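# Four arms place the axle in the empty green saddle

## Task

Put the axle into the green saddle that is currently empty. Every other object must end up standing where it was at the start. The axle has to stay there on its own, not because a robot is still holding it. When finished, open the gripper and move the robot away.

## Robot and tools

Setup: four identical i2rt Big YAM arms named arm1, arm2, arm3 and arm4 share one workspace. Each has six joints, a two-finger gripper and a wrist camera. When joints 1 and 6 are zero and the hand is level and facing forward, the wrist camera rides on top of the hand looking toward the fingertips. The hand reaches roughly 1.0 m from the joint-1 axis at full extension. A fixed room camera, cam_high, looks down on the scene. The wrist cameras are arm1_cam_wrist, arm2_cam_wrist, arm3_cam_wrist and arm4_cam_wrist.

Frame: one shared scene frame with its origin on the floor and +z upward. The hand point is halfway between the fingertips; the hand's z axis runs along the fingers, and the fingers close along its y axis. Foot poses of the robots are never printed. Approximate calibration (intrinsics, distortion, world-to-camera transforms) was supplied for every camera, but real cameras can be a few degrees and millimetres off, and wrist camera poses also inherit joint reading errors.

Tools:
1. execute_actions(actions, cameras). actions is a list holding exactly one action, or empty. The action is an object keyed by robot name; each robot gets a "joints" object of absolute joint targets (not offsets). All listed motions start together and may finish at different times. Keys and units: joint1_rad, range -2.879 to 2.879, base rotation, positive is counter-clockwise seen from above, 0 means the arm extends the way its foot faces. joint2_rad, 0 to 3.141, shoulder; 0 puts the upper arm back and roughly flat, increasing lifts it up and then forward. joint3_rad, 0 to 3.019, elbow; 0 is fully folded, increasing opens it. joint4_rad, -1.692 to 1.57, hand pitch, positive tips fingers up. joint5_rad, -1.57 to 1.57, sideways swing, positive toward the arm's right. joint6_rad, -2.094 to 2.094, hand roll, positive clockwise viewed from behind the hand. gripper_m, 0 to 0.093 metres, the fingertip gap (grip force roughly 50-62 N per pad, less on some). Done tolerances: ±0.045, ±0.14, ±0.09, ±0.055, ±0.03, ±0.035 rad and ±0.003 m. An action runs at most 15 s. cameras picks which images come back (omitted, null or ["all"] gives all; [] gives none). Unknown keys, unknown camera names or out-of-range values cause the whole call to be rejected with no motion. An empty actions list just reports state and images. Joints or arms left out of an action may keep pushing toward earlier targets.
2. wait(seconds): 0 to 10 s, commands nothing new, returns state and images.
3. zoom_image(camera, region): enlarges [x0, y0, x1, y1] pixels (origin top-left, at most 504x504) of that camera's latest full image.
4. finished_scene(scene): ends the scene irreversibly after the last command is held; the result reports success. Only call it once the axle rests in the saddle unaided and the arm is clear.

Reading results: joint_status tells how each commanded joint finished. off_target means it stopped short and may still push. contact_stop or time_out means it gave up its target and holds where it stopped, except a time_out joint that keeps a target (its old one, or one limited to 0.375, 0.375, 0.113, 0.225, 0.075, 0.3 rad from where it is for joints 1-6) and keeps pushing; such joints are listed in on_its_own and will move on if the way opens. Relieve the push by commanding the reported position. "joint command not followed", often with a "cause:" line, means a self/inter-arm collision check blocked that arm's joints (its gripper target still executes); those joints show not_followed and may be retried with later actions until a passing target is sent. on_its_own lists what the call did not command; "held at" is the target held, not the actual position. Very small target changes may produce no motion. A joint carrying a load may sag. A "pictures" line names images in order. If a result reports a stop, the rest of that reply's motion, wait and finished_scene calls are skipped.

Heat: holding loads or pushing warms motors, even while the operator is thinking. MOTOR HOT appears at 85 °C; at 100 °C an OVER-TEMPERATURE FAULT drops that arm entirely until it cools, and unreached targets read limit_stop_at_motor_heat; resend them afterwards.

Cautions: the arms do not stop on contact and can push hard. Avoid any hard squeeze between two arms (it ends the run) and hard collisions; the clearance check may react late and ignores fingers, gripper housings and wrist cameras. Arms move independently, and since joints run at different speeds the hand can sweep wide between postures. Never knock objects off the work area or onto the floor; avoid drops, slips and slams, and leave the other objects undisturbed. A loose object may occasionally be nudged by an outside disturbance. The simulation keeps running while the operator thinks, and arms hold their last command meanwhile. Shorter robot motion is preferred.

Each tool is called in YAML: its name, and indented under it one key for each argument.

## Session

execute_actions:
  actions: []

Scene clock: 0.00 s.
Motor temperatures (°C, as the motors report them): arm1=[26 27 29 30 28 26] | arm2=[28 30 30 27 27 29] | arm3=[30 29 28 30 28 31] | arm4=[30 29 30 28 26 29]
arm1.joint_positions: joint1_rad=+0.646 joint2_rad=+0.467 joint3_rad=+1.315 joint4_rad=-1.192 joint5_rad=+0.249 joint6_rad=-0.095 gripper_m=+0.094
arm1.joint_status: not commanded
arm1.hand: x=-0.5614 y=+0.1744 z=+1.3513 quat_wxyz=(-0.442, -0.403, -0.704, +0.383) (m; scene frame)
arm2.joint_positions: joint1_rad=+0.637 joint2_rad=+0.499 joint3_rad=+1.411 joint4_rad=-1.218 joint5_rad=+0.278 joint6_rad=+0.378 gripper_m=+0.094
arm2.joint_status: not commanded
arm2.hand: x=-0.7005 y=-0.1716 z=+1.3699 quat_wxyz=(-0.276, +0.571, -0.563, -0.529) (m; scene frame)
arm3.joint_positions: joint1_rad=+0.883 joint2_rad=+0.621 joint3_rad=+1.359 joint4_rad=-1.291 joint5_rad=+0.059 joint6_rad=-0.465 gripper_m=+0.094
arm3.joint_status: not commanded
arm3.hand: x=+0.8266 y=+0.1933 z=+1.3217 quat_wxyz=(-0.402, -0.094, -0.867, +0.277) (m; scene frame)
arm4.joint_positions: joint1_rad=+0.590 joint2_rad=+0.507 joint3_rad=+1.304 joint4_rad=-1.447 joint5_rad=-0.171 joint6_rad=-0.426 gripper_m=+0.094
arm4.joint_status: not commanded
arm4.hand: x=+0.5148 y=-0.2070 z=+1.3309 quat_wxyz=(-0.232, +0.867, -0.220, -0.381) (m; scene frame)
pictures: arm1_cam_wrist, arm2_cam_wrist, arm3_cam_wrist, arm4_cam_wrist, cam_high
Images, in order (width x height): arm1_cam_wrist 672x504, arm2_cam_wrist 672x504, arm3_cam_wrist 672x504, arm4_cam_wrist 672x504, cam_high 672x504.

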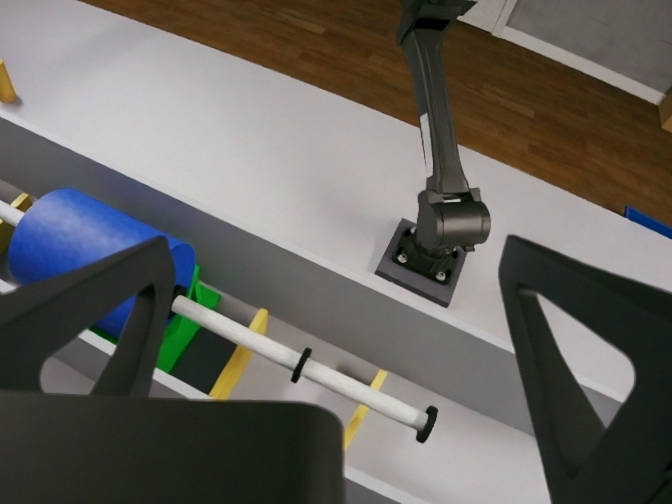

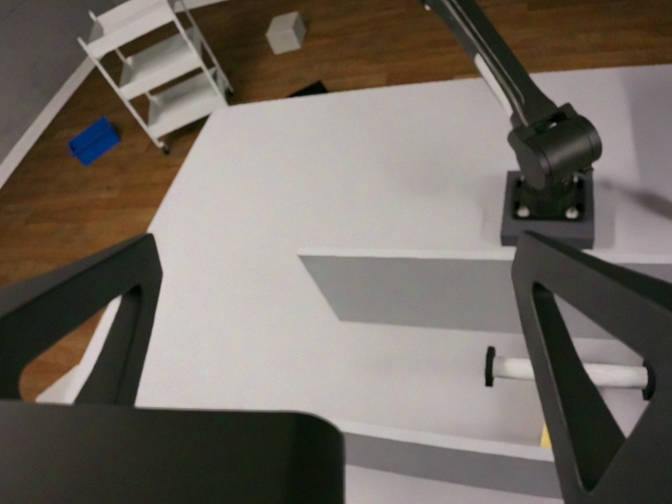

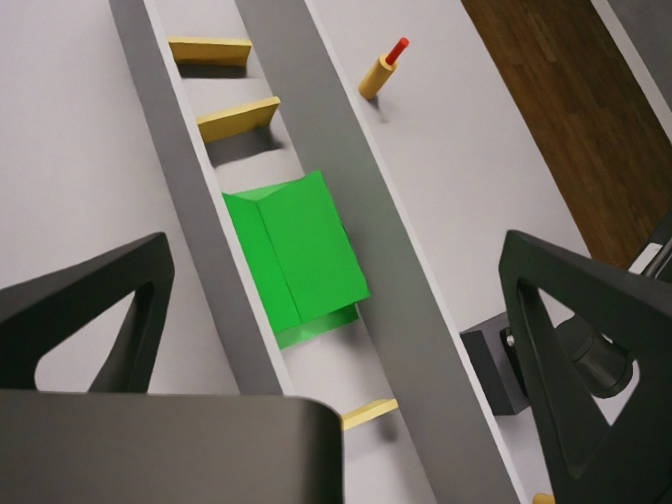

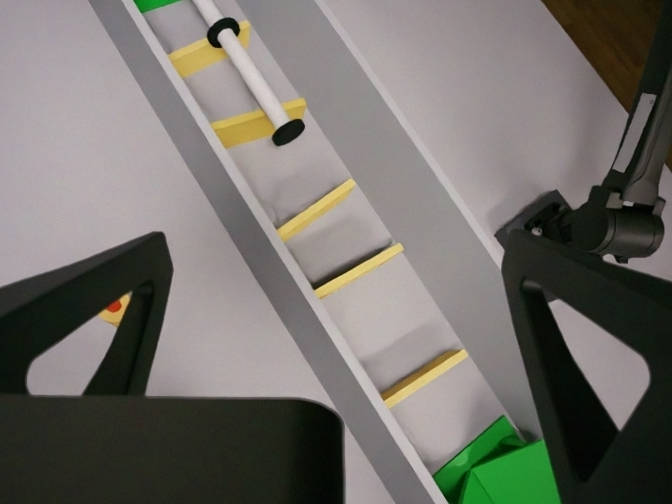

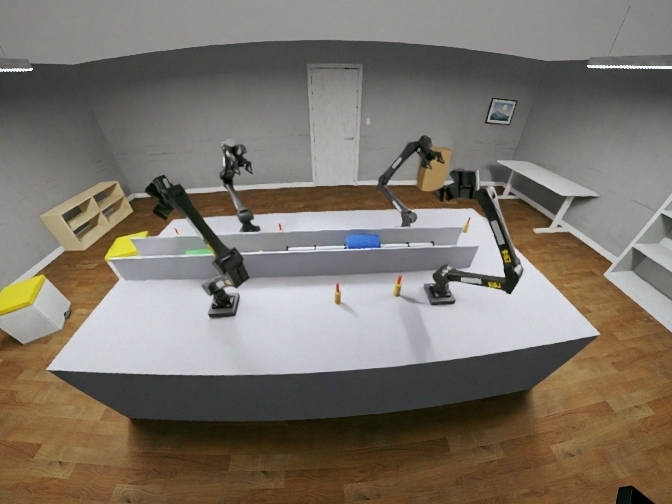

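execute_actions:
  actions:
    - {"arm1":{"joints":{"joint1_rad":0,"joint2_rad":1.0,"joint3_rad":1.0,"joint4_rad":-1.57,"joint5_rad":0,"joint6_rad":0}},"arm4":{"joints":{"joint1_rad":0,"joint2_rad":1.57,"joint3_rad":1.57,"joint4_rad":-1.57,"joint5_rad":0,"joint6_rad":0}},"arm3":{"joints":{"joint1_rad":1.57,"joint2_rad":1.0,"joint3_rad":1.57,"joint4_rad":-0.57,"joint5_rad":0,"joint6_rad":0}},"arm2":{"joints":{"joint1_rad":1.57,"joint2_rad":1.57,"joint3_rad":1.0,"joint4_rad":-1.0,"joint5_rad":0,"joint6_rad":0}}}

Scene clock: 7.93 s.
Motor temperatures (°C, as the motors report them): arm1=[26 27 31 30 28 26] | arm2=[28 30 32 27 27 29] | arm3=[30 29 29 30 28 31] | arm4=[30 30 31 28 26 29]
arm1.joint_positions: joint1_rad=+0.001 joint2_rad=+1.008 joint3_rad=+0.985 joint4_rad=-1.561 joint5_rad=+0.004 joint6_rad=-0.012 gripper_m=+0.094
arm1.joint_status: all done
arm1.hand: x=-0.6499 y=+0.0976 z=+1.0185 quat_wxyz=(+0.003, -0.717, -0.697, +0.004) (m; scene frame)
arm2.joint_positions: joint1_rad=+1.574 joint2_rad=+1.552 joint3_rad=+0.997 joint4_rad=-1.002 joint5_rad=+0.001 joint6_rad=+0.009 gripper_m=+0.094
arm2.joint_status: all done
arm2.hand: x=-1.0501 y=-0.3363 z=+0.8344 quat_wxyz=(-0.001, +1.000, -0.020, -0.010) (m; scene frame)
arm3.joint_positions: joint1_rad=+1.566 joint2_rad=+0.996 joint3_rad=+1.542 joint4_rad=-0.589 joint5_rad=+0.002 joint6_rad=-0.013 gripper_m=+0.094
arm3.joint_status: all done
arm3.hand: x=+1.0813 y=+0.3652 z=+1.4626 quat_wxyz=(-0.694, +0.017, -0.720, -0.009) (m; scene frame)
arm4.joint_positions: joint1_rad=-0.003 joint2_rad=+1.585 joint3_rad=+1.559 joint4_rad=-1.560 joint5_rad=-0.003 joint6_rad=-0.008 gripper_m=+0.094
arm4.joint_status: all done
arm4.hand: x=+0.6531 y=+0.1242 z=+1.0831 quat_wxyz=(+0.006, +0.699, -0.715, +0.007) (m; scene frame)
pictures: arm1_cam_wrist, arm2_cam_wrist, arm3_cam_wrist, arm4_cam_wrist, cam_high
camera_calibration (this result's frames):
arm1_cam_wrist: T_world_to_cam=[[-0.999359, 0.0350639, 0.00724959, -0.659034], [0.032623, 0.808227, 0.587967, -0.649844], [0.0147571, 0.587826, -0.808853, 0.898373], [0, 0, 0, 1]] pos_world=[-0.650669, 0.0202428, 1.11352]
arm2_cam_wrist: T_world_to_cam=[[0.0487617, 0.998809, 0.00189917, 0.38577], [0.828433, -0.041506, 0.558548, 0.397171], [0.557962, -0.0256624, -0.82947, 1.39779], [0, 0, 0, 1]] pos_world=[-1.12775, -0.332954, 0.936851]
arm3_cam_wrist: T_world_to_cam=[[0.0307663, -0.999464, 0.0111784, 0.31294], [-0.635228, -0.0281863, -0.77181, 1.82515], [0.771712, 0.0166449, -0.635755, 0.214004], [0, 0, 0, 1]] pos_world=[0.984606, 0.360655, 1.54122]
arm4_cam_wrist: T_world_to_cam=[[0.999221, -0.0369536, 0.0138157, -0.660077], [-0.0376487, -0.788517, 0.61386, -0.537648], [-0.0117904, -0.613902, -0.789294, 1.06232], [0, 0, 0, 1]] pos_world=[0.651846, 0.203826, 1.17765]
Images, in order (width x height): arm1_cam_wrist 672x504, arm2_cam_wrist 672x504, arm3_cam_wrist 672x504, arm4_cam_wrist 672x504, cam_high 672x504.

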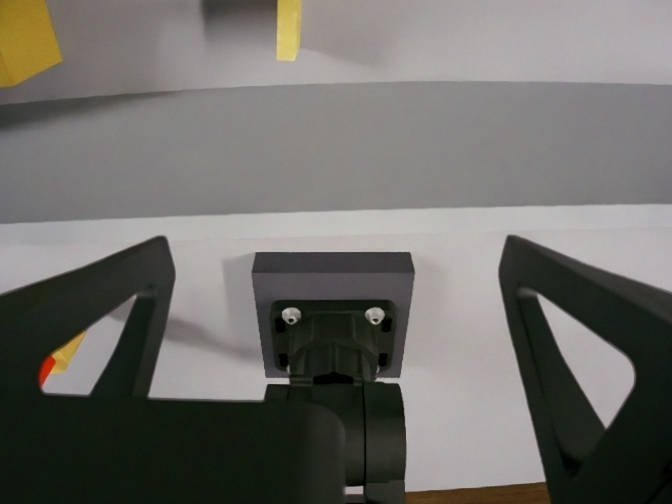

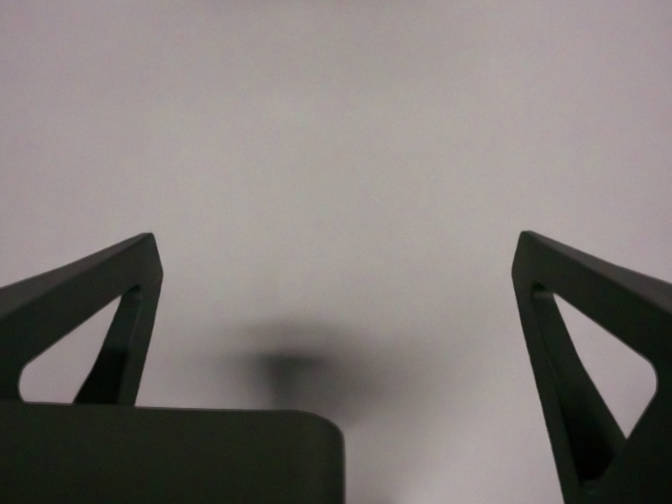

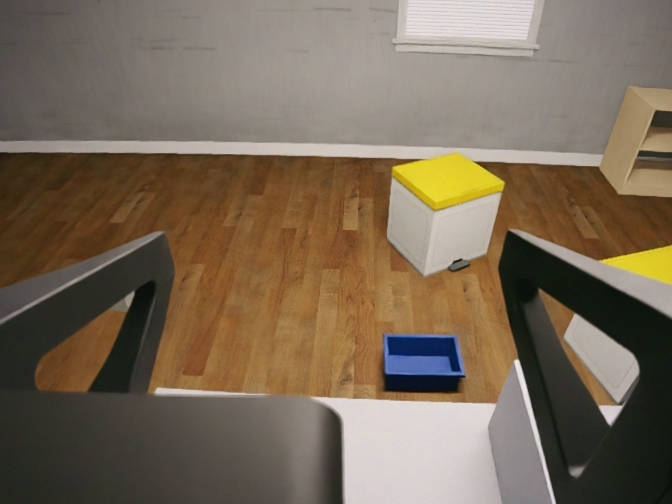

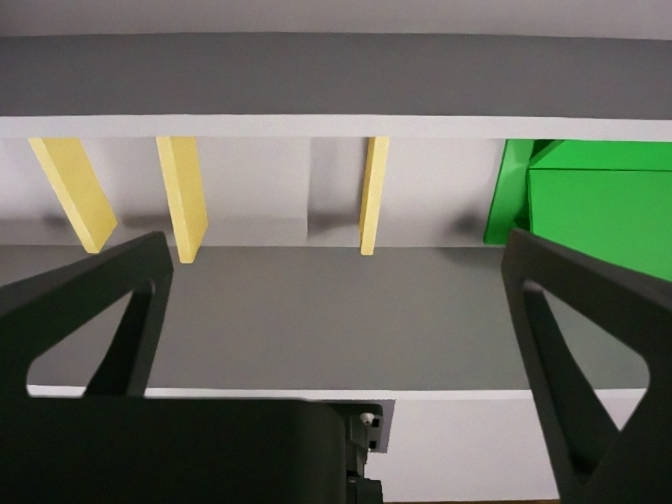

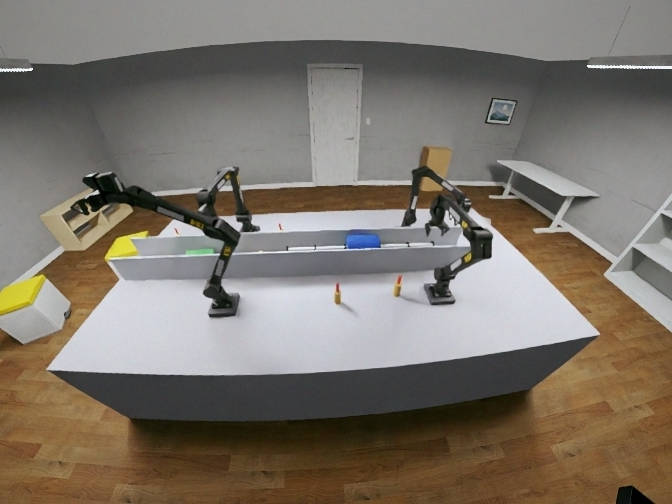

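execute_actions:
  actions:
    - {"arm1":{"joints":{"joint1_rad":0.405,"joint2_rad":1.358,"joint3_rad":1.177,"joint4_rad":-1.39,"joint6_rad":-1.165}},"arm4":{"joints":{"joint1_rad":0.91,"joint2_rad":1.824,"joint3_rad":1.651,"joint4_rad":-1.40,"joint6_rad":-0.66}}}
  cameras: ["arm1_cam_wrist","arm4_cam_wrist","cam_high"]

Scene clock: 21.27 s.
Motor temperatures (°C, as the motors report them): arm1=[26 27 33 30 28 26] | arm2=[28 31 34 27 27 29] | arm3=[30 29 32 30 28 31] | arm4=[30 30 33 28 26 29]
arm1.joint_positions: joint1_rad=+0.412 joint2_rad=+1.363 joint3_rad=+1.156 joint4_rad=-1.392 joint5_rad=+0.001 joint6_rad=-1.152 gripper_m=+0.094
arm1.joint_status: all done
arm1.hand: x=-0.5029 y=+0.0008 z=+0.9770 quat_wxyz=(+0.009, -0.024, -1.000, -0.006) (m; scene frame)
arm2.joint_positions: joint1_rad=+1.574 joint2_rad=+1.552 joint3_rad=+0.997 joint4_rad=-1.002 joint5_rad=+0.001 joint6_rad=+0.009 gripper_m=+0.094
arm2.joint_status: not commanded
arm2.hand: x=-1.0501 y=-0.3363 z=+0.8344 quat_wxyz=(-0.001, +1.000, -0.020, -0.010) (m; scene frame)
arm3.joint_positions: joint1_rad=+1.566 joint2_rad=+0.996 joint3_rad=+1.542 joint4_rad=-0.589 joint5_rad=+0.002 joint6_rad=-0.012 gripper_m=+0.094
arm3.joint_status: not commanded
arm3.hand: x=+1.0813 y=+0.3652 z=+1.4626 quat_wxyz=(-0.694, +0.017, -0.720, -0.009) (m; scene frame)
arm4.joint_positions: joint1_rad=+0.912 joint2_rad=+1.862 joint3_rad=+1.616 joint4_rad=-1.403 joint5_rad=-0.001 joint6_rad=-0.652 gripper_m=+0.094
arm4.joint_status: all done
arm4.hand: x=+0.2164 y=-0.0025 z=+0.9648 quat_wxyz=(+0.026, +0.999, -0.017, +0.033) (m; scene frame)
pictures: arm1_cam_wrist, arm4_cam_wrist, cam_high
camera_calibration (this result's frames):
arm1_cam_wrist: T_world_to_cam=[[-0.0546426, -0.998408, -0.0139617, -0.0118189], [-0.795981, 0.0351133, 0.604302, -0.984142], [-0.60285, 0.0441339, -0.796633, 0.597411], [0, 0, 0, 1]] pos_world=[-0.423854, -0.00360973, 1.07047]
arm4_cam_wrist: T_world_to_cam=[[0.0497376, 0.997995, -0.039132, 0.0323281], [0.759365, -0.0123364, 0.650548, -0.787309], [0.648762, -0.0620721, -0.758456, 0.714655], [0, 0, 0, 1]] pos_world=[0.132606, 0.0023843, 1.05548]
Images, in order (width x height): arm1_cam_wrist 672x504, arm4_cam_wrist 672x504, cam_high 672x504.

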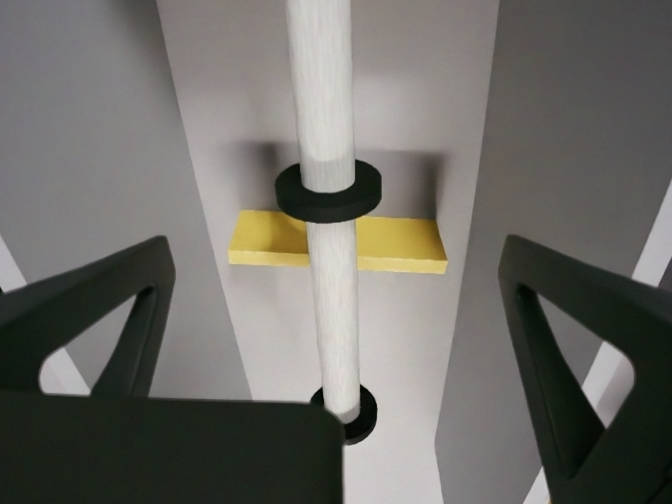

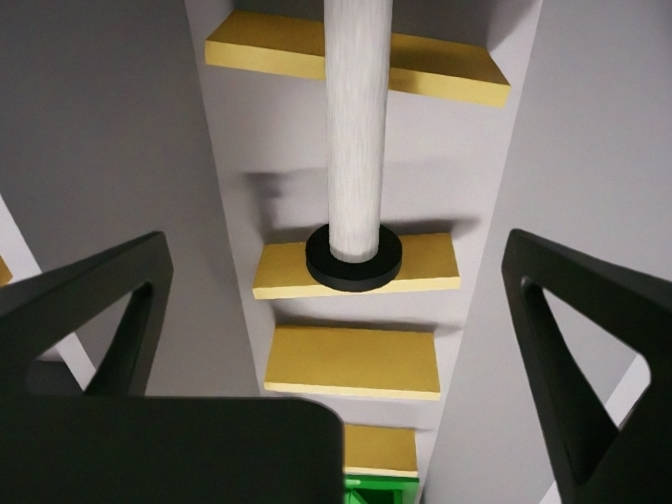

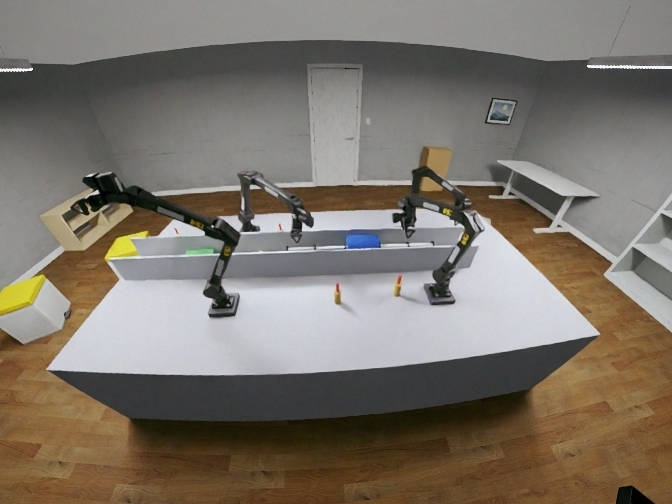

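execute_actions:
  actions:
    - {"arm1":{"joints":{"joint1_rad":0.086,"joint2_rad":1.269,"joint3_rad":1.107,"joint4_rad":-1.39,"joint6_rad":-1.484}},"arm4":{"joints":{"joint1_rad":0.967,"joint2_rad":1.959,"joint3_rad":1.823,"joint4_rad":-1.40,"joint6_rad":-0.603}}}
  cameras: []

execute_actions:
  actions:
    - {"arm1":{"joints":{"joint2_rad":1.325,"joint3_rad":0.976,"joint4_rad":-1.21}},"arm4":{"joints":{"joint2_rad":1.995,"joint3_rad":1.72,"joint4_rad":-1.26}}}
  cameras: ["arm1_cam_wrist","arm4_cam_wrist"]

Scene clock: 35.27 s.
Motor temperatures (°C, as the motors report them): arm1=[26 28 34 30 28 26] | arm2=[28 31 35 27 27 29] | arm3=[30 29 33 30 28 31] | arm4=[30 31 35 28 26 29]
arm1.joint_positions: joint1_rad=+0.080 joint2_rad=+1.265 joint3_rad=+1.113 joint4_rad=-1.392 joint5_rad=+0.001 joint6_rad=-1.471 gripper_m=+0.094
arm1.joint_status: all done
arm1.hand: x=-0.6256 y=-0.0036 z=+0.9958 quat_wxyz=(+0.003, -0.031, -0.999, +0.021) (m; scene frame)
arm2.joint_positions: joint1_rad=+1.574 joint2_rad=+1.552 joint3_rad=+0.997 joint4_rad=-1.002 joint5_rad=+0.001 joint6_rad=+0.009 gripper_m=+0.094
arm2.joint_status: not commanded
arm2.hand: x=-1.0501 y=-0.3363 z=+0.8344 quat_wxyz=(-0.001, +1.000, -0.020, -0.010) (m; scene frame)
arm3.joint_positions: joint1_rad=+1.566 joint2_rad=+0.996 joint3_rad=+1.542 joint4_rad=-0.589 joint5_rad=+0.002 joint6_rad=-0.012 gripper_m=+0.094
arm3.joint_status: not commanded
arm3.hand: x=+1.0813 y=+0.3652 z=+1.4626 quat_wxyz=(-0.694, +0.017, -0.720, -0.009) (m; scene frame)
arm4.joint_positions: joint1_rad=+0.973 joint2_rad=+1.943 joint3_rad=+1.763 joint4_rad=-1.403 joint5_rad=-0.001 joint6_rad=-0.611 gripper_m=+0.094
arm4.joint_status: all done
arm4.hand: x=+0.1566 y=-0.0001 z=+0.9729 quat_wxyz=(+0.006, +1.000, -0.007, +0.007) (m; scene frame)
pictures: none
No camera images: the call's "cameras" was empty. Leave "cameras" out to get every camera's image.

Scene clock: 36.27 s.
Motor temperatures (°C, as the motors report them): arm1=[26 28 34 30 28 26] | arm2=[28 31 35 27 27 29] | arm3=[30 29 33 30 28 31] | arm4=[30 31 35 28 26 29]
arm1.joint_positions: joint1_rad=+0.080 joint2_rad=+1.322 joint3_rad=+0.973 joint4_rad=-1.220 joint5_rad=+0.001 joint6_rad=-1.472 gripper_m=+0.094
arm1.joint_status: all done
arm1.hand: x=-0.6262 y=-0.0017 z=+0.9251 quat_wxyz=(+0.004, -0.030, -0.999, +0.008) (m; scene frame)
arm2.joint_positions: joint1_rad=+1.574 joint2_rad=+1.552 joint3_rad=+0.997 joint4_rad=-1.002 joint5_rad=+0.001 joint6_rad=+0.009 gripper_m=+0.094
arm2.joint_status: not commanded
arm2.hand: x=-1.0501 y=-0.3363 z=+0.8344 quat_wxyz=(-0.001, +1.000, -0.020, -0.010) (m; scene frame)
arm3.joint_positions: joint1_rad=+1.566 joint2_rad=+0.996 joint3_rad=+1.542 joint4_rad=-0.589 joint5_rad=+0.002 joint6_rad=-0.012 gripper_m=+0.094
arm3.joint_status: not commanded
arm3.hand: x=+1.0813 y=+0.3652 z=+1.4626 quat_wxyz=(-0.694, +0.017, -0.720, -0.009) (m; scene frame)
arm4.joint_positions: joint1_rad=+0.973 joint2_rad=+1.986 joint3_rad=+1.725 joint4_rad=-1.272 joint5_rad=-0.001 joint6_rad=-0.611 gripper_m=+0.094
arm4.joint_status: all done
arm4.hand: x=+0.1413 y=+0.0109 z=+0.9336 quat_wxyz=(-0.008, +1.000, -0.008, -0.013) (m; scene frame)
pictures: arm1_cam_wrist, arm4_cam_wrist
camera_calibration (this result's frames):
arm1_cam_wrist: T_world_to_cam=[[-0.0664744, -0.997695, 0.0136441, -0.0546719], [-0.801737, 0.0615483, 0.5945, -1.04526], [-0.593969, 0.02858, -0.80398, 0.494167], [0, 0, 0, 1]] pos_world=[-0.548138, -0.00433527, 1.01945]
arm4_cam_wrist: T_world_to_cam=[[0.0302619, 0.999161, 0.0275852, -0.0380682], [0.815318, -0.0406399, 0.577585, -0.649225], [0.578221, 0.00501194, -0.815864, 0.803384], [0, 0, 0, 1]] pos_world=[0.0659432, 0.00762526, 1.03149]
Images, in order (width x height): arm1_cam_wrist 672x504, arm4_cam_wrist 672x504.

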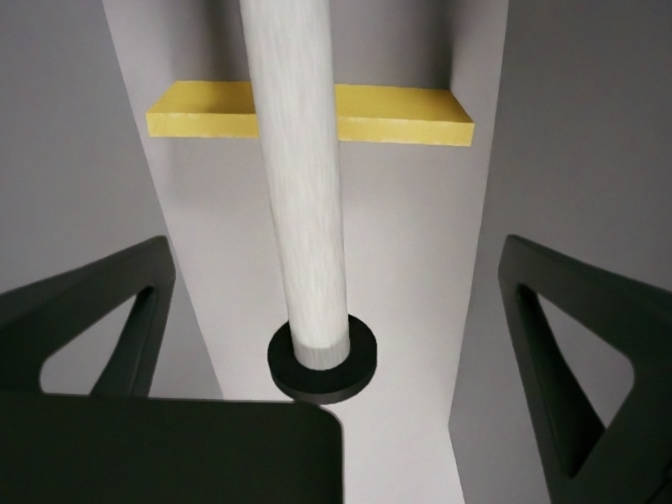

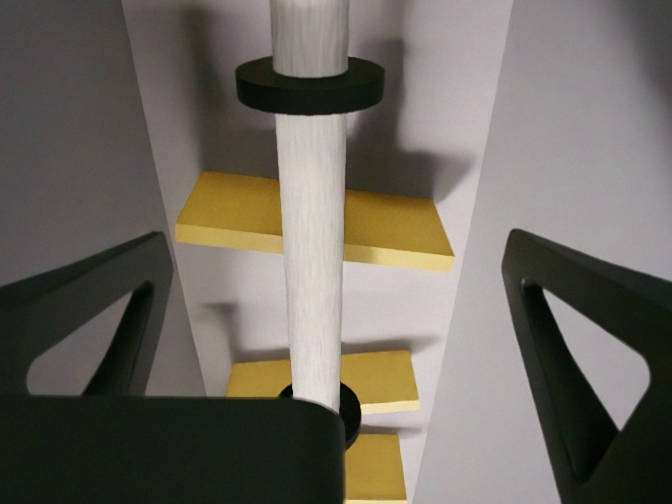

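execute_actions:
  actions:
    - {"arm1":{"joints":{"joint2_rad":1.345,"joint3_rad":0.905,"joint4_rad":-1.13}},"arm4":{"joints":{"joint2_rad":2.015,"joint3_rad":1.65,"joint4_rad":-1.2}}}
  cameras: ["arm1_cam_wrist","arm4_cam_wrist"]

execute_actions:
  actions:
    - {"arm1":{"joints":{"gripper_m":0}},"arm4":{"joints":{"gripper_m":0}}}
  cameras: ["arm1_cam_wrist","arm4_cam_wrist"]

Scene clock: 42.03 s.
Motor temperatures (°C, as the motors report them): arm1=[26 28 34 30 28 26] | arm2=[28 31 35 27 27 29] | arm3=[30 29 33 30 28 31] | arm4=[30 32 34 28 26 29]
arm1.joint_positions: joint1_rad=+0.080 joint2_rad=+1.329 joint3_rad=+0.907 joint4_rad=-1.140 joint5_rad=+0.001 joint6_rad=-1.472 gripper_m=+0.094
arm1.joint_status: all done
arm1.hand: x=-0.6266 y=+0.0041 z=+0.8992 quat_wxyz=(+0.004, -0.030, -0.999, +0.011) (m; scene frame)
arm2.joint_positions: joint1_rad=+1.574 joint2_rad=+1.552 joint3_rad=+0.997 joint4_rad=-1.002 joint5_rad=+0.001 joint6_rad=+0.009 gripper_m=+0.094
arm2.joint_status: not commanded
arm2.hand: x=-1.0501 y=-0.3363 z=+0.8344 quat_wxyz=(-0.001, +1.000, -0.020, -0.010) (m; scene frame)
arm3.joint_positions: joint1_rad=+1.566 joint2_rad=+0.996 joint3_rad=+1.542 joint4_rad=-0.589 joint5_rad=+0.002 joint6_rad=-0.012 gripper_m=+0.094
arm3.joint_status: not commanded
arm3.hand: x=+1.0813 y=+0.3652 z=+1.4626 quat_wxyz=(-0.694, +0.017, -0.720, -0.009) (m; scene frame)
arm4.joint_positions: joint1_rad=+0.973 joint2_rad=+2.006 joint3_rad=+1.655 joint4_rad=-1.212 joint5_rad=-0.001 joint6_rad=-0.611 gripper_m=+0.094
arm4.joint_status: all done
arm4.hand: x=+0.1507 y=+0.0040 z=+0.8968 quat_wxyz=(+0.000, +1.000, -0.008, -0.001) (m; scene frame)
pictures: arm1_cam_wrist, arm4_cam_wrist
camera_calibration (this result's frames):
arm1_cam_wrist: T_world_to_cam=[[-0.0664316, -0.997596, 0.0197134, -0.0540096], [-0.801877, 0.0651349, 0.593928, -1.03013], [-0.593784, 0.0236478, -0.804277, 0.47331], [0, 0, 0, 1]] pos_world=[-0.548578, 0.0020245, 0.993557]
arm4_cam_wrist: T_world_to_cam=[[0.0297855, 0.999495, 0.0111044, -0.0156309], [0.801331, -0.0305177, 0.597442, -0.651741], [0.597479, -0.00889684, -0.801835, 0.752541], [0, 0, 0, 1]] pos_world=[0.0730981, 0.00242861, 0.992965]
Images, in order (width x height): arm1_cam_wrist 672x504, arm4_cam_wrist 672x504.

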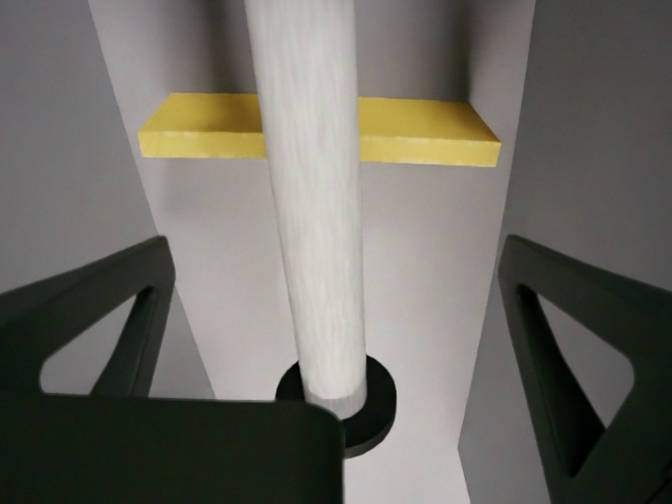

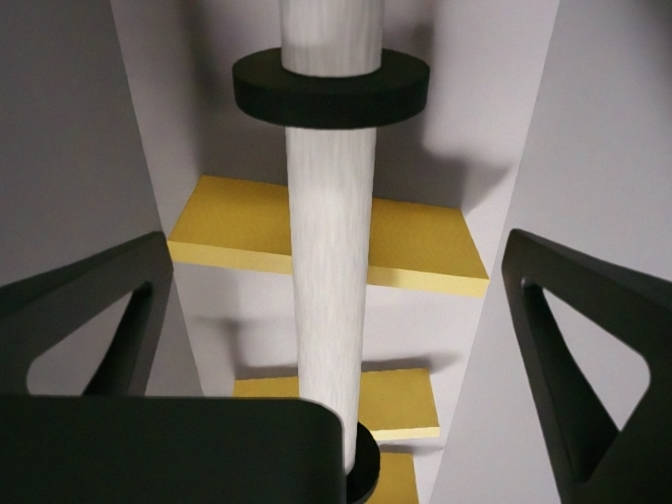

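Scene clock: 42.77 s.
Motor temperatures (°C, as the motors report them): arm1=[26 28 34 30 28 26] | arm2=[28 31 35 27 27 29] | arm3=[30 29 33 30 28 31] | arm4=[30 32 34 28 26 29]
arm1.joint_positions: joint1_rad=+0.080 joint2_rad=+1.329 joint3_rad=+0.907 joint4_rad=-1.141 joint5_rad=+0.001 joint6_rad=-1.473 gripper_m=+0.000
arm1.joint_status: all done
arm1.hand: x=-0.6266 y=+0.0045 z=+0.8990 quat_wxyz=(+0.004, -0.030, -0.999, +0.011) (m; scene frame)
arm2.joint_positions: joint1_rad=+1.574 joint2_rad=+1.552 joint3_rad=+0.997 joint4_rad=-1.002 joint5_rad=+0.001 joint6_rad=+0.009 gripper_m=+0.094
arm2.joint_status: not commanded
arm2.hand: x=-1.0501 y=-0.3363 z=+0.8344 quat_wxyz=(-0.001, +1.000, -0.020, -0.010) (m; scene frame)
arm3.joint_positions: joint1_rad=+1.566 joint2_rad=+0.996 joint3_rad=+1.542 joint4_rad=-0.589 joint5_rad=+0.002 joint6_rad=-0.012 gripper_m=+0.094
arm3.joint_status: not commanded
arm3.hand: x=+1.0813 y=+0.3652 z=+1.4626 quat_wxyz=(-0.694, +0.017, -0.720, -0.009) (m; scene frame)
arm4.joint_positions: joint1_rad=+0.973 joint2_rad=+2.006 joint3_rad=+1.655 joint4_rad=-1.212 joint5_rad=-0.001 joint6_rad=-0.610 gripper_m=+0.001
arm4.joint_status: all done
arm4.hand: x=+0.1507 y=+0.0040 z=+0.8968 quat_wxyz=(+0.000, +1.000, -0.008, -0.001) (m; scene frame)
pictures: arm1_cam_wrist, arm4_cam_wrist
camera_calibration (this result's frames):
arm1_cam_wrist: T_world_to_cam=[[-0.0656809, -0.997675, 0.0181911, -0.051737], [-0.801882, 0.0636233, 0.594086, -1.03022], [-0.593862, 0.024433, -0.804196, 0.473051], [0, 0, 0, 1]] pos_world=[-0.548587, 0.00237135, 0.993407]
arm4_cam_wrist: T_world_to_cam=[[0.0301668, 0.999483, 0.0111037, -0.0156878], [0.801319, -0.030823, 0.597442, -0.651738], [0.597476, -0.00912528, -0.801835, 0.752543], [0, 0, 0, 1]] pos_world=[0.0730975, 0.00245829, 0.992965]
Images, in order (width x height): arm1_cam_wrist 672x504, arm4_cam_wrist 672x504.

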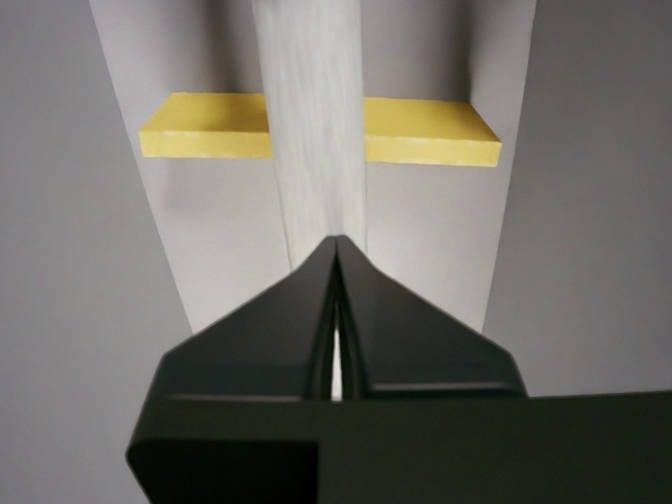

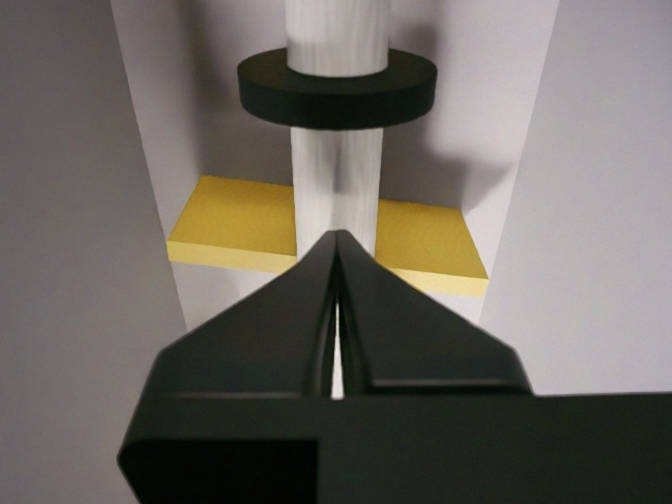

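execute_actions:
  actions:
    - {"arm1":{"joints":{"gripper_m":0.07,"joint1_rad":-0.03,"joint6_rad":-1.59}},"arm4":{"joints":{"gripper_m":0.07}}}
  cameras: []

execute_actions:
  actions:
    - {"arm1":{"joints":{"joint2_rad":1.37,"joint3_rad":0.85,"joint4_rad":-1.06}},"arm4":{"joints":{"joint2_rad":2.04,"joint3_rad":1.60,"joint4_rad":-1.13}}}
  cameras: ["arm1_cam_wrist","arm4_cam_wrist"]

execute_actions:
  actions:
    - {"arm1":{"joints":{"gripper_m":0}},"arm4":{"joints":{"gripper_m":0}}}
  cameras: []

Scene clock: 50.30 s.
Motor temperatures (°C, as the motors report them): arm1=[26 28 34 30 28 26] | arm2=[28 31 35 27 27 29] | arm3=[30 29 34 30 28 31] | arm4=[30 32 34 28 26 29]
arm1.joint_positions: joint1_rad=-0.036 joint2_rad=+1.329 joint3_rad=+0.907 joint4_rad=-1.137 joint5_rad=+0.001 joint6_rad=-1.578 gripper_m=+0.070
arm1.joint_status: all done
arm1.hand: x=-0.6670 y=+0.0043 z=+0.8993 quat_wxyz=(+0.004, -0.036, -0.999, +0.013) (m; scene frame)
arm2.joint_positions: joint1_rad=+1.574 joint2_rad=+1.552 joint3_rad=+0.997 joint4_rad=-1.002 joint5_rad=+0.001 joint6_rad=+0.009 gripper_m=+0.094
arm2.joint_status: not commanded
arm2.hand: x=-1.0501 y=-0.3363 z=+0.8344 quat_wxyz=(-0.001, +1.000, -0.020, -0.010) (m; scene frame)
arm3.joint_positions: joint1_rad=+1.566 joint2_rad=+0.996 joint3_rad=+1.542 joint4_rad=-0.589 joint5_rad=+0.002 joint6_rad=-0.012 gripper_m=+0.094
arm3.joint_status: not commanded
arm3.hand: x=+1.0813 y=+0.3652 z=+1.4626 quat_wxyz=(-0.694, +0.017, -0.720, -0.009) (m; scene frame)
arm4.joint_positions: joint1_rad=+0.973 joint2_rad=+2.006 joint3_rad=+1.655 joint4_rad=-1.212 joint5_rad=-0.001 joint6_rad=-0.610 gripper_m=+0.070
arm4.joint_status: all done
arm4.hand: x=+0.1507 y=+0.0040 z=+0.8968 quat_wxyz=(+0.000, +1.000, -0.008, -0.001) (m; scene frame)
pictures: none
No camera images: the call's "cameras" was empty. Leave "cameras" out to get every camera's image.

Scene clock: 51.10 s.
Motor temperatures (°C, as the motors report them): arm1=[26 28 34 30 28 26] | arm2=[28 31 35 27 27 29] | arm3=[30 29 34 30 28 31] | arm4=[30 32 33 28 26 29]
arm1.joint_positions: joint1_rad=-0.036 joint2_rad=+1.357 joint3_rad=+0.852 joint4_rad=-1.070 joint5_rad=+0.001 joint6_rad=-1.578 gripper_m=+0.070
arm1.joint_status: all done
arm1.hand: x=-0.6666 y=+0.0111 z=+0.8716 quat_wxyz=(+0.004, -0.035, -0.999, +0.005) (m; scene frame)
arm2.joint_positions: joint1_rad=+1.574 joint2_rad=+1.552 joint3_rad=+0.997 joint4_rad=-1.002 joint5_rad=+0.001 joint6_rad=+0.009 gripper_m=+0.094
arm2.joint_status: not commanded
arm2.hand: x=-1.0501 y=-0.3363 z=+0.8344 quat_wxyz=(-0.001, +1.000, -0.020, -0.010) (m; scene frame)
arm3.joint_positions: joint1_rad=+1.566 joint2_rad=+0.996 joint3_rad=+1.542 joint4_rad=-0.589 joint5_rad=+0.002 joint6_rad=-0.012 gripper_m=+0.094
arm3.joint_status: not commanded
arm3.hand: x=+1.0813 y=+0.3652 z=+1.4626 quat_wxyz=(-0.694, +0.017, -0.720, -0.009) (m; scene frame)
arm4.joint_positions: joint1_rad=+0.973 joint2_rad=+2.030 joint3_rad=+1.606 joint4_rad=-1.142 joint5_rad=-0.001 joint6_rad=-0.610 gripper_m=+0.070
arm4.joint_status: all done
arm4.hand: x=+0.1540 y=+0.0017 z=+0.8655 quat_wxyz=(+0.001, +1.000, -0.008, +0.000) (m; scene frame)
pictures: arm1_cam_wrist, arm4_cam_wrist
camera_calibration (this result's frames):
arm1_cam_wrist: T_world_to_cam=[[-0.0764128, -0.997051, 0.00712181, -0.0448133], [-0.801315, 0.0656591, 0.594629, -1.04651], [-0.593343, 0.0397305, -0.803969, 0.427087], [0, 0, 0, 1]] pos_world=[-0.588602, 0.0070638, 0.965972]
arm4_cam_wrist: T_world_to_cam=[[0.0305211, 0.99949, 0.00939191, -0.0116425], [0.799827, -0.0300572, 0.599477, -0.637259], [0.599454, -0.0107848, -0.800337, 0.723897], [0, 0, 0, 1]] pos_world=[0.07611, 0.000289414, 0.961493]
Images, in order (width x height): arm1_cam_wrist 672x504, arm4_cam_wrist 672x504.

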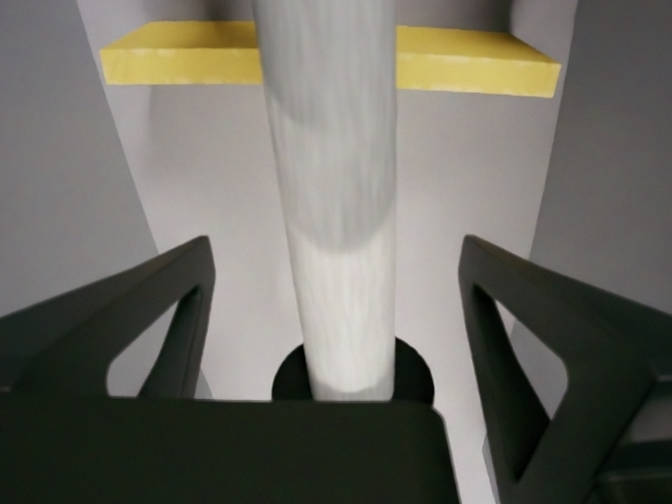

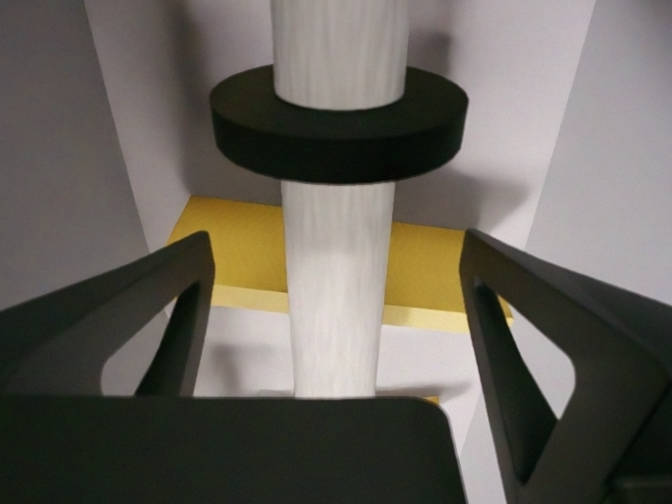

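Scene clock: 51.77 s.
Motor temperatures (°C, as the motors report them): arm1=[26 28 34 30 28 26] | arm2=[28 31 35 27 27 29] | arm3=[30 29 34 30 28 31] | arm4=[30 32 33 28 26 29]
arm1.joint_positions: joint1_rad=-0.035 joint2_rad=+1.358 joint3_rad=+0.852 joint4_rad=-1.061 joint5_rad=+0.003 joint6_rad=-1.602 gripper_m=+0.023
arm1.joint_status: gripper_m off_target (ended at +0.023, target +0.000)
arm1.hand: x=-0.6668 y=+0.0091 z=+0.8715 quat_wxyz=(+0.005, -0.023, -1.000, +0.009) (m; scene frame)
arm2.joint_positions: joint1_rad=+1.574 joint2_rad=+1.552 joint3_rad=+0.997 joint4_rad=-1.002 joint5_rad=+0.001 joint6_rad=+0.009 gripper_m=+0.094
arm2.joint_status: not commanded
arm2.hand: x=-1.0501 y=-0.3363 z=+0.8344 quat_wxyz=(-0.001, +1.000, -0.020, -0.010) (m; scene frame)
arm3.joint_positions: joint1_rad=+1.566 joint2_rad=+0.996 joint3_rad=+1.542 joint4_rad=-0.589 joint5_rad=+0.002 joint6_rad=-0.012 gripper_m=+0.094
arm3.joint_status: not commanded
arm3.hand: x=+1.0813 y=+0.3652 z=+1.4626 quat_wxyz=(-0.694, +0.017, -0.720, -0.009) (m; scene frame)
arm4.joint_positions: joint1_rad=+0.973 joint2_rad=+2.030 joint3_rad=+1.605 joint4_rad=-1.141 joint5_rad=-0.003 joint6_rad=-0.608 gripper_m=+0.024
arm4.joint_status: gripper_m off_target (ended at +0.024, target +0.000)
arm4.hand: x=+0.1538 y=+0.0014 z=+0.8654 quat_wxyz=(+0.002, +1.000, -0.009, +0.000) (m; scene frame)
pictures: none
No camera images: the call's "cameras" was empty. Leave "cameras" out to get every camera's image.

execute_actions:
  actions:
    - {"arm1":{"joints":{"gripper_m":0.05,"joint2_rad":1.39,"joint3_rad":0.82,"joint4_rad":-1.01}},"arm4":{"joints":{"gripper_m":0.05,"joint2_rad":2.055,"joint3_rad":1.58,"joint4_rad":-1.095}}}
  cameras: []

execute_actions:
  actions:
    - {"arm1":{"joints":{"gripper_m":0}},"arm4":{"joints":{"gripper_m":0}}}
  cameras: []

execute_actions:
  actions:
    - {"arm1":{"joints":{"joint2_rad":1.325,"joint3_rad":0.976,"joint4_rad":-1.22}},"arm4":{"joints":{"joint2_rad":1.995,"joint3_rad":1.72,"joint4_rad":-1.29}}}
  cameras: ["arm1_cam_wrist","arm4_cam_wrist","cam_high"]

Scene clock: 56.10 s.
Motor temperatures (°C, as the motors report them): arm1=[26 28 34 30 28 26] | arm2=[28 31 36 27 27 29] | arm3=[30 29 34 30 28 31] | arm4=[30 32 33 28 26 29]
arm1.joint_positions: joint1_rad=-0.035 joint2_rad=+1.374 joint3_rad=+0.825 joint4_rad=-1.020 joint5_rad=+0.003 joint6_rad=-1.602 gripper_m=+0.050
arm1.joint_status: all done
arm1.hand: x=-0.6666 y=+0.0115 z=+0.8573 quat_wxyz=(+0.005, -0.023, -1.000, +0.008) (m; scene frame)
arm2.joint_positions: joint1_rad=+1.574 joint2_rad=+1.552 joint3_rad=+0.997 joint4_rad=-1.002 joint5_rad=+0.001 joint6_rad=+0.009 gripper_m=+0.094
arm2.joint_status: not commanded
arm2.hand: x=-1.0501 y=-0.3363 z=+0.8344 quat_wxyz=(-0.001, +1.000, -0.020, -0.010) (m; scene frame)
arm3.joint_positions: joint1_rad=+1.566 joint2_rad=+0.996 joint3_rad=+1.542 joint4_rad=-0.589 joint5_rad=+0.002 joint6_rad=-0.012 gripper_m=+0.094
arm3.joint_status: not commanded
arm3.hand: x=+1.0813 y=+0.3652 z=+1.4626 quat_wxyz=(-0.694, +0.017, -0.720, -0.009) (m; scene frame)
arm4.joint_positions: joint1_rad=+0.973 joint2_rad=+2.038 joint3_rad=+1.587 joint4_rad=-1.107 joint5_rad=-0.003 joint6_rad=-0.608 gripper_m=+0.050
arm4.joint_status: all done
arm4.hand: x=+0.1536 y=+0.0015 z=+0.8544 quat_wxyz=(+0.000, +1.000, -0.009, -0.004) (m; scene frame)
pictures: none
No camera images: the call's "cameras" was empty. Leave "cameras" out to get every camera's image.

Scene clock: 56.70 s.
Motor temperatures (°C, as the motors report them): arm1=[26 28 34 30 28 26] | arm2=[28 31 36 27 27 29] | arm3=[30 29 34 30 28 31] | arm4=[30 32 33 28 26 29]
arm1.joint_positions: joint1_rad=-0.034 joint2_rad=+1.374 joint3_rad=+0.825 joint4_rad=-1.010 joint5_rad=+0.004 joint6_rad=-1.626 gripper_m=+0.022
arm1.joint_status: gripper_m off_target (ended at +0.022, target +0.000)
arm1.hand: x=-0.6669 y=+0.0090 z=+0.8572 quat_wxyz=(+0.006, -0.011, -1.000, +0.013) (m; scene frame)
arm2.joint_positions: joint1_rad=+1.574 joint2_rad=+1.552 joint3_rad=+0.997 joint4_rad=-1.002 joint5_rad=+0.001 joint6_rad=+0.009 gripper_m=+0.094
arm2.joint_status: not commanded
arm2.hand: x=-1.0501 y=-0.3363 z=+0.8344 quat_wxyz=(-0.001, +1.000, -0.020, -0.010) (m; scene frame)
arm3.joint_positions: joint1_rad=+1.566 joint2_rad=+0.996 joint3_rad=+1.542 joint4_rad=-0.589 joint5_rad=+0.002 joint6_rad=-0.012 gripper_m=+0.094
arm3.joint_status: not commanded
arm3.hand: x=+1.0813 y=+0.3652 z=+1.4626 quat_wxyz=(-0.694, +0.017, -0.720, -0.009) (m; scene frame)
arm4.joint_positions: joint1_rad=+0.973 joint2_rad=+2.038 joint3_rad=+1.586 joint4_rad=-1.107 joint5_rad=-0.005 joint6_rad=-0.602 gripper_m=+0.023
arm4.joint_status: gripper_m off_target (ended at +0.023, target +0.000)
arm4.hand: x=+0.1537 y=+0.0009 z=+0.8540 quat_wxyz=(+0.001, +1.000, -0.012, -0.004) (m; scene frame)
pictures: none
No camera images: the call's "cameras" was empty. Leave "cameras" out to get every camera's image.

Scene clock: 57.63 s.
Motor temperatures (°C, as the motors report them): arm1=[26 28 34 30 28 26] | arm2=[28 31 36 27 27 29] | arm3=[30 29 34 30 28 31] | arm4=[30 32 34 28 26 29]
arm1.joint_positions: joint1_rad=-0.025 joint2_rad=+1.349 joint3_rad=+0.916 joint4_rad=-1.194 joint5_rad=+0.005 joint6_rad=-1.613 gripper_m=+0.022
arm1.joint_status: all done
arm1.hand: x=-0.6631 y=+0.0146 z=+0.8964 quat_wxyz=(+0.005, -0.012, -1.000, -0.021) (m; scene frame)
arm2.joint_positions: joint1_rad=+1.574 joint2_rad=+1.552 joint3_rad=+0.997 joint4_rad=-1.002 joint5_rad=+0.001 joint6_rad=+0.009 gripper_m=+0.094
arm2.joint_status: not commanded
arm2.hand: x=-1.0501 y=-0.3363 z=+0.8344 quat_wxyz=(-0.001, +1.000, -0.020, -0.010) (m; scene frame)
arm3.joint_positions: joint1_rad=+1.566 joint2_rad=+0.996 joint3_rad=+1.542 joint4_rad=-0.589 joint5_rad=+0.002 joint6_rad=-0.012 gripper_m=+0.094
arm3.joint_status: not commanded
arm3.hand: x=+1.0813 y=+0.3652 z=+1.4626 quat_wxyz=(-0.694, +0.017, -0.720, -0.009) (m; scene frame)
arm4.joint_positions: joint1_rad=+0.973 joint2_rad=+2.038 joint3_rad=+1.659 joint4_rad=-1.246 joint5_rad=+0.000 joint6_rad=-0.593 gripper_m=+0.023
arm4.joint_status: all done
arm4.hand: x=+0.1582 y=-0.0014 z=+0.8797 quat_wxyz=(+0.018, +0.999, -0.016, +0.025) (m; scene frame)
pictures: arm1_cam_wrist, arm4_cam_wrist, cam_high
camera_calibration (this result's frames):
arm1_cam_wrist: T_world_to_cam=[[-0.0305956, -0.99851, -0.0451914, 0.0360465], [-0.802765, -0.00238971, 0.596291, -1.06016], [-0.595511, 0.0545219, -0.801495, 0.445034], [0, 0, 0, 1]] pos_world=[-0.584938, 0.00919521, 0.990489]
arm4_cam_wrist: T_world_to_cam=[[0.0475289, 0.998629, -0.0219469, 0.0160276], [0.769087, -0.0225663, 0.638745, -0.678867], [0.637374, -0.0472379, -0.769105, 0.69917], [0, 0, 0, 1]] pos_world=[0.0757136, 0.00170214, 0.97171]
Images, in order (width x height): arm1_cam_wrist 672x504, arm4_cam_wrist 672x504, cam_high 672x504.

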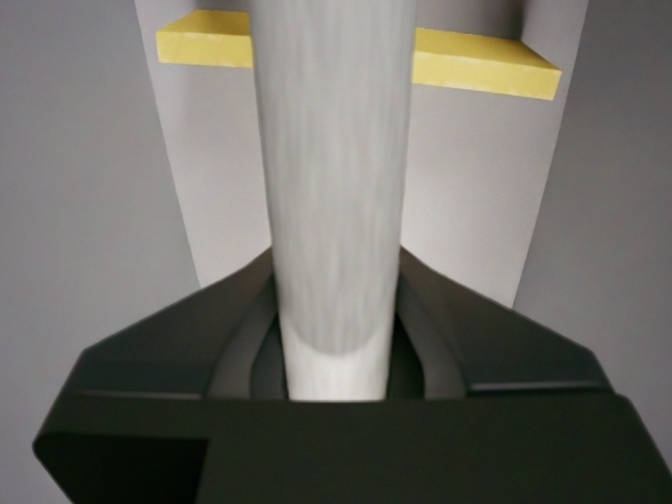

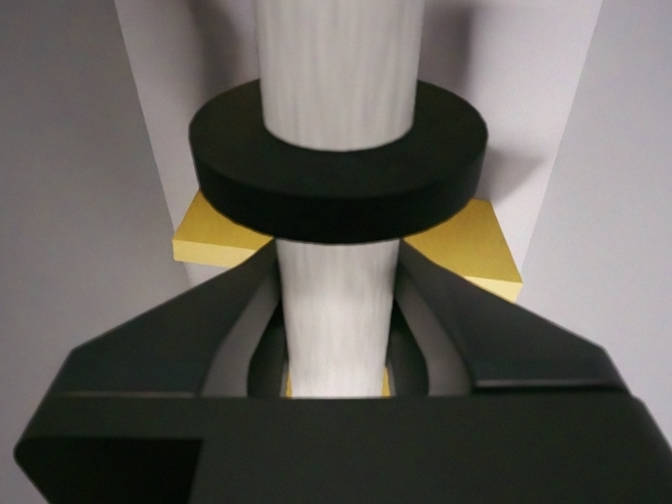

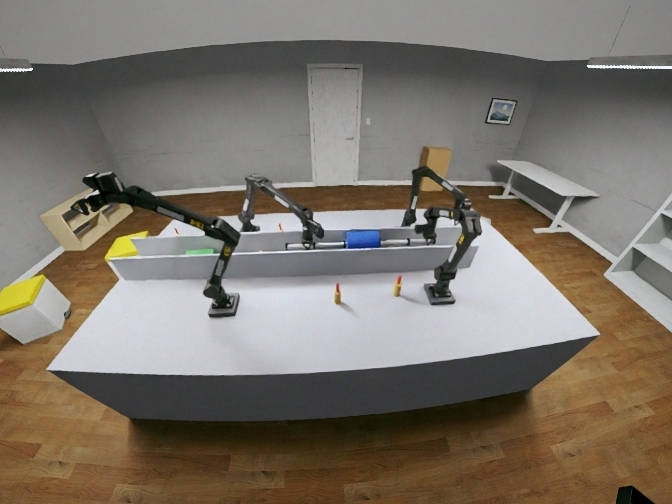

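execute_actions:
  actions:
    - {"arm1":{"joints":{"joint2_rad":1.24,"joint3_rad":1.21,"joint4_rad":-1.47}},"arm4":{"joints":{"joint2_rad":1.87,"joint3_rad":1.86,"joint4_rad":-1.49}}}
  cameras: []

execute_actions:
  actions:
    - {"arm1":{"joints":{"joint1_rad":0.38,"joint6_rad":-1.19,"joint2_rad":1.31,"joint3_rad":1.265,"joint4_rad":-1.455}},"arm4":{"joints":{"joint1_rad":0.79,"joint6_rad":-0.78,"joint2_rad":1.59,"joint3_rad":1.53,"joint4_rad":-1.44}}}
  cameras: ["cam_high"]

Scene clock: 77.33 s.
Motor temperatures (°C, as the motors report them): arm1=[26 28 38 30 28 26] | arm2=[28 32 36 27 27 29] | arm3=[30 29 35 30 28 31] | arm4=[30 33 37 28 26 29]
arm1.joint_positions: joint1_rad=-0.014 joint2_rad=+1.254 joint3_rad=+1.155 joint4_rad=-1.467 joint5_rad=-0.008 joint6_rad=-1.606 gripper_m=+0.022
arm1.joint_status: all done
arm1.hand: x=-0.6571 y=+0.0042 z=+1.0151 quat_wxyz=(+0.000, -0.010, -1.000, +0.009) (m; scene frame)
arm2.joint_positions: joint1_rad=+1.574 joint2_rad=+1.552 joint3_rad=+0.997 joint4_rad=-1.002 joint5_rad=+0.001 joint6_rad=+0.009 gripper_m=+0.094
arm2.joint_status: not commanded
arm2.hand: x=-1.0501 y=-0.3363 z=+0.8344 quat_wxyz=(-0.001, +1.000, -0.020, -0.010) (m; scene frame)
arm3.joint_positions: joint1_rad=+1.566 joint2_rad=+0.996 joint3_rad=+1.542 joint4_rad=-0.589 joint5_rad=+0.002 joint6_rad=-0.012 gripper_m=+0.094
arm3.joint_status: not commanded
arm3.hand: x=+1.0813 y=+0.3652 z=+1.4626 quat_wxyz=(-0.694, +0.017, -0.720, -0.009) (m; scene frame)
arm4.joint_positions: joint1_rad=+0.977 joint2_rad=+1.919 joint3_rad=+1.792 joint4_rad=-1.475 joint5_rad=-0.005 joint6_rad=-0.590 gripper_m=+0.023
arm4.joint_status: all done
arm4.hand: x=+0.1623 y=-0.0082 z=+0.9981 quat_wxyz=(+0.013, +1.000, -0.016, +0.014) (m; scene frame)
pictures: none
No camera images: the call's "cameras" was empty. Leave "cameras" out to get every camera's image.

Scene clock: 79.73 s.
Motor temperatures (°C, as the motors report them): arm1=[26 28 39 30 28 26] | arm2=[28 32 36 27 27 29] | arm3=[30 29 35 30 28 31] | arm4=[30 33 37 28 26 29]
arm1.joint_positions: joint1_rad=+0.379 joint2_rad=+1.322 joint3_rad=+1.199 joint4_rad=-1.454 joint5_rad=-0.015 joint6_rad=-1.236 gripper_m=+0.022
arm1.joint_status: joint6_rad time_out (moved +0.370 of +0.416); the others done
arm1.on_its_own: joint6_rad reads -1.236 and still pushes toward -1.190 since a time_out
arm1.hand: x=-0.5134 y=+0.0027 z=+1.0078 quat_wxyz=(-0.002, +0.001, -1.000, +0.001) (m; scene frame)
arm2.joint_positions: joint1_rad=+1.574 joint2_rad=+1.552 joint3_rad=+0.997 joint4_rad=-1.002 joint5_rad=+0.001 joint6_rad=+0.009 gripper_m=+0.094
arm2.joint_status: not commanded
arm2.hand: x=-1.0501 y=-0.3363 z=+0.8344 quat_wxyz=(-0.001, +1.000, -0.020, -0.010) (m; scene frame)
arm3.joint_positions: joint1_rad=+1.566 joint2_rad=+0.996 joint3_rad=+1.542 joint4_rad=-0.589 joint5_rad=+0.002 joint6_rad=-0.012 gripper_m=+0.094
arm3.joint_status: not commanded
arm3.hand: x=+1.0813 y=+0.3652 z=+1.4626 quat_wxyz=(-0.694, +0.017, -0.720, -0.009) (m; scene frame)
arm4.joint_positions: joint1_rad=+0.780 joint2_rad=+1.648 joint3_rad=+1.502 joint4_rad=-1.455 joint5_rad=+0.018 joint6_rad=-0.804 gripper_m=+0.023
arm4.joint_status: all done
arm4.hand: x=+0.3073 y=+0.0104 z=+1.0310 quat_wxyz=(+0.007, +1.000, -0.007, +0.019) (m; scene frame)
pictures: cam_high
Images, in order (width x height): cam_high 672x504.

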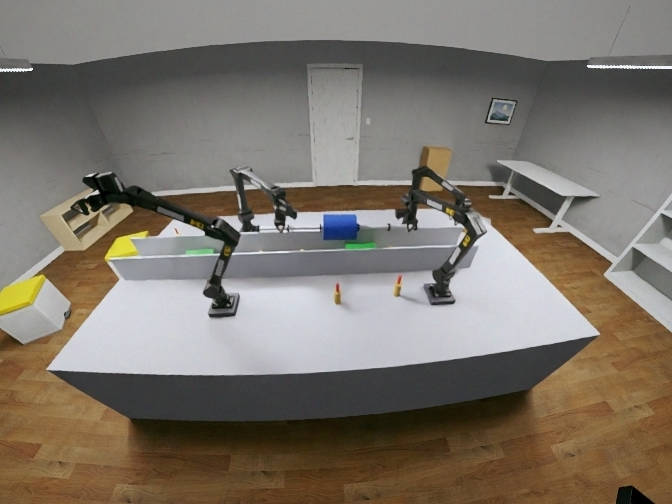

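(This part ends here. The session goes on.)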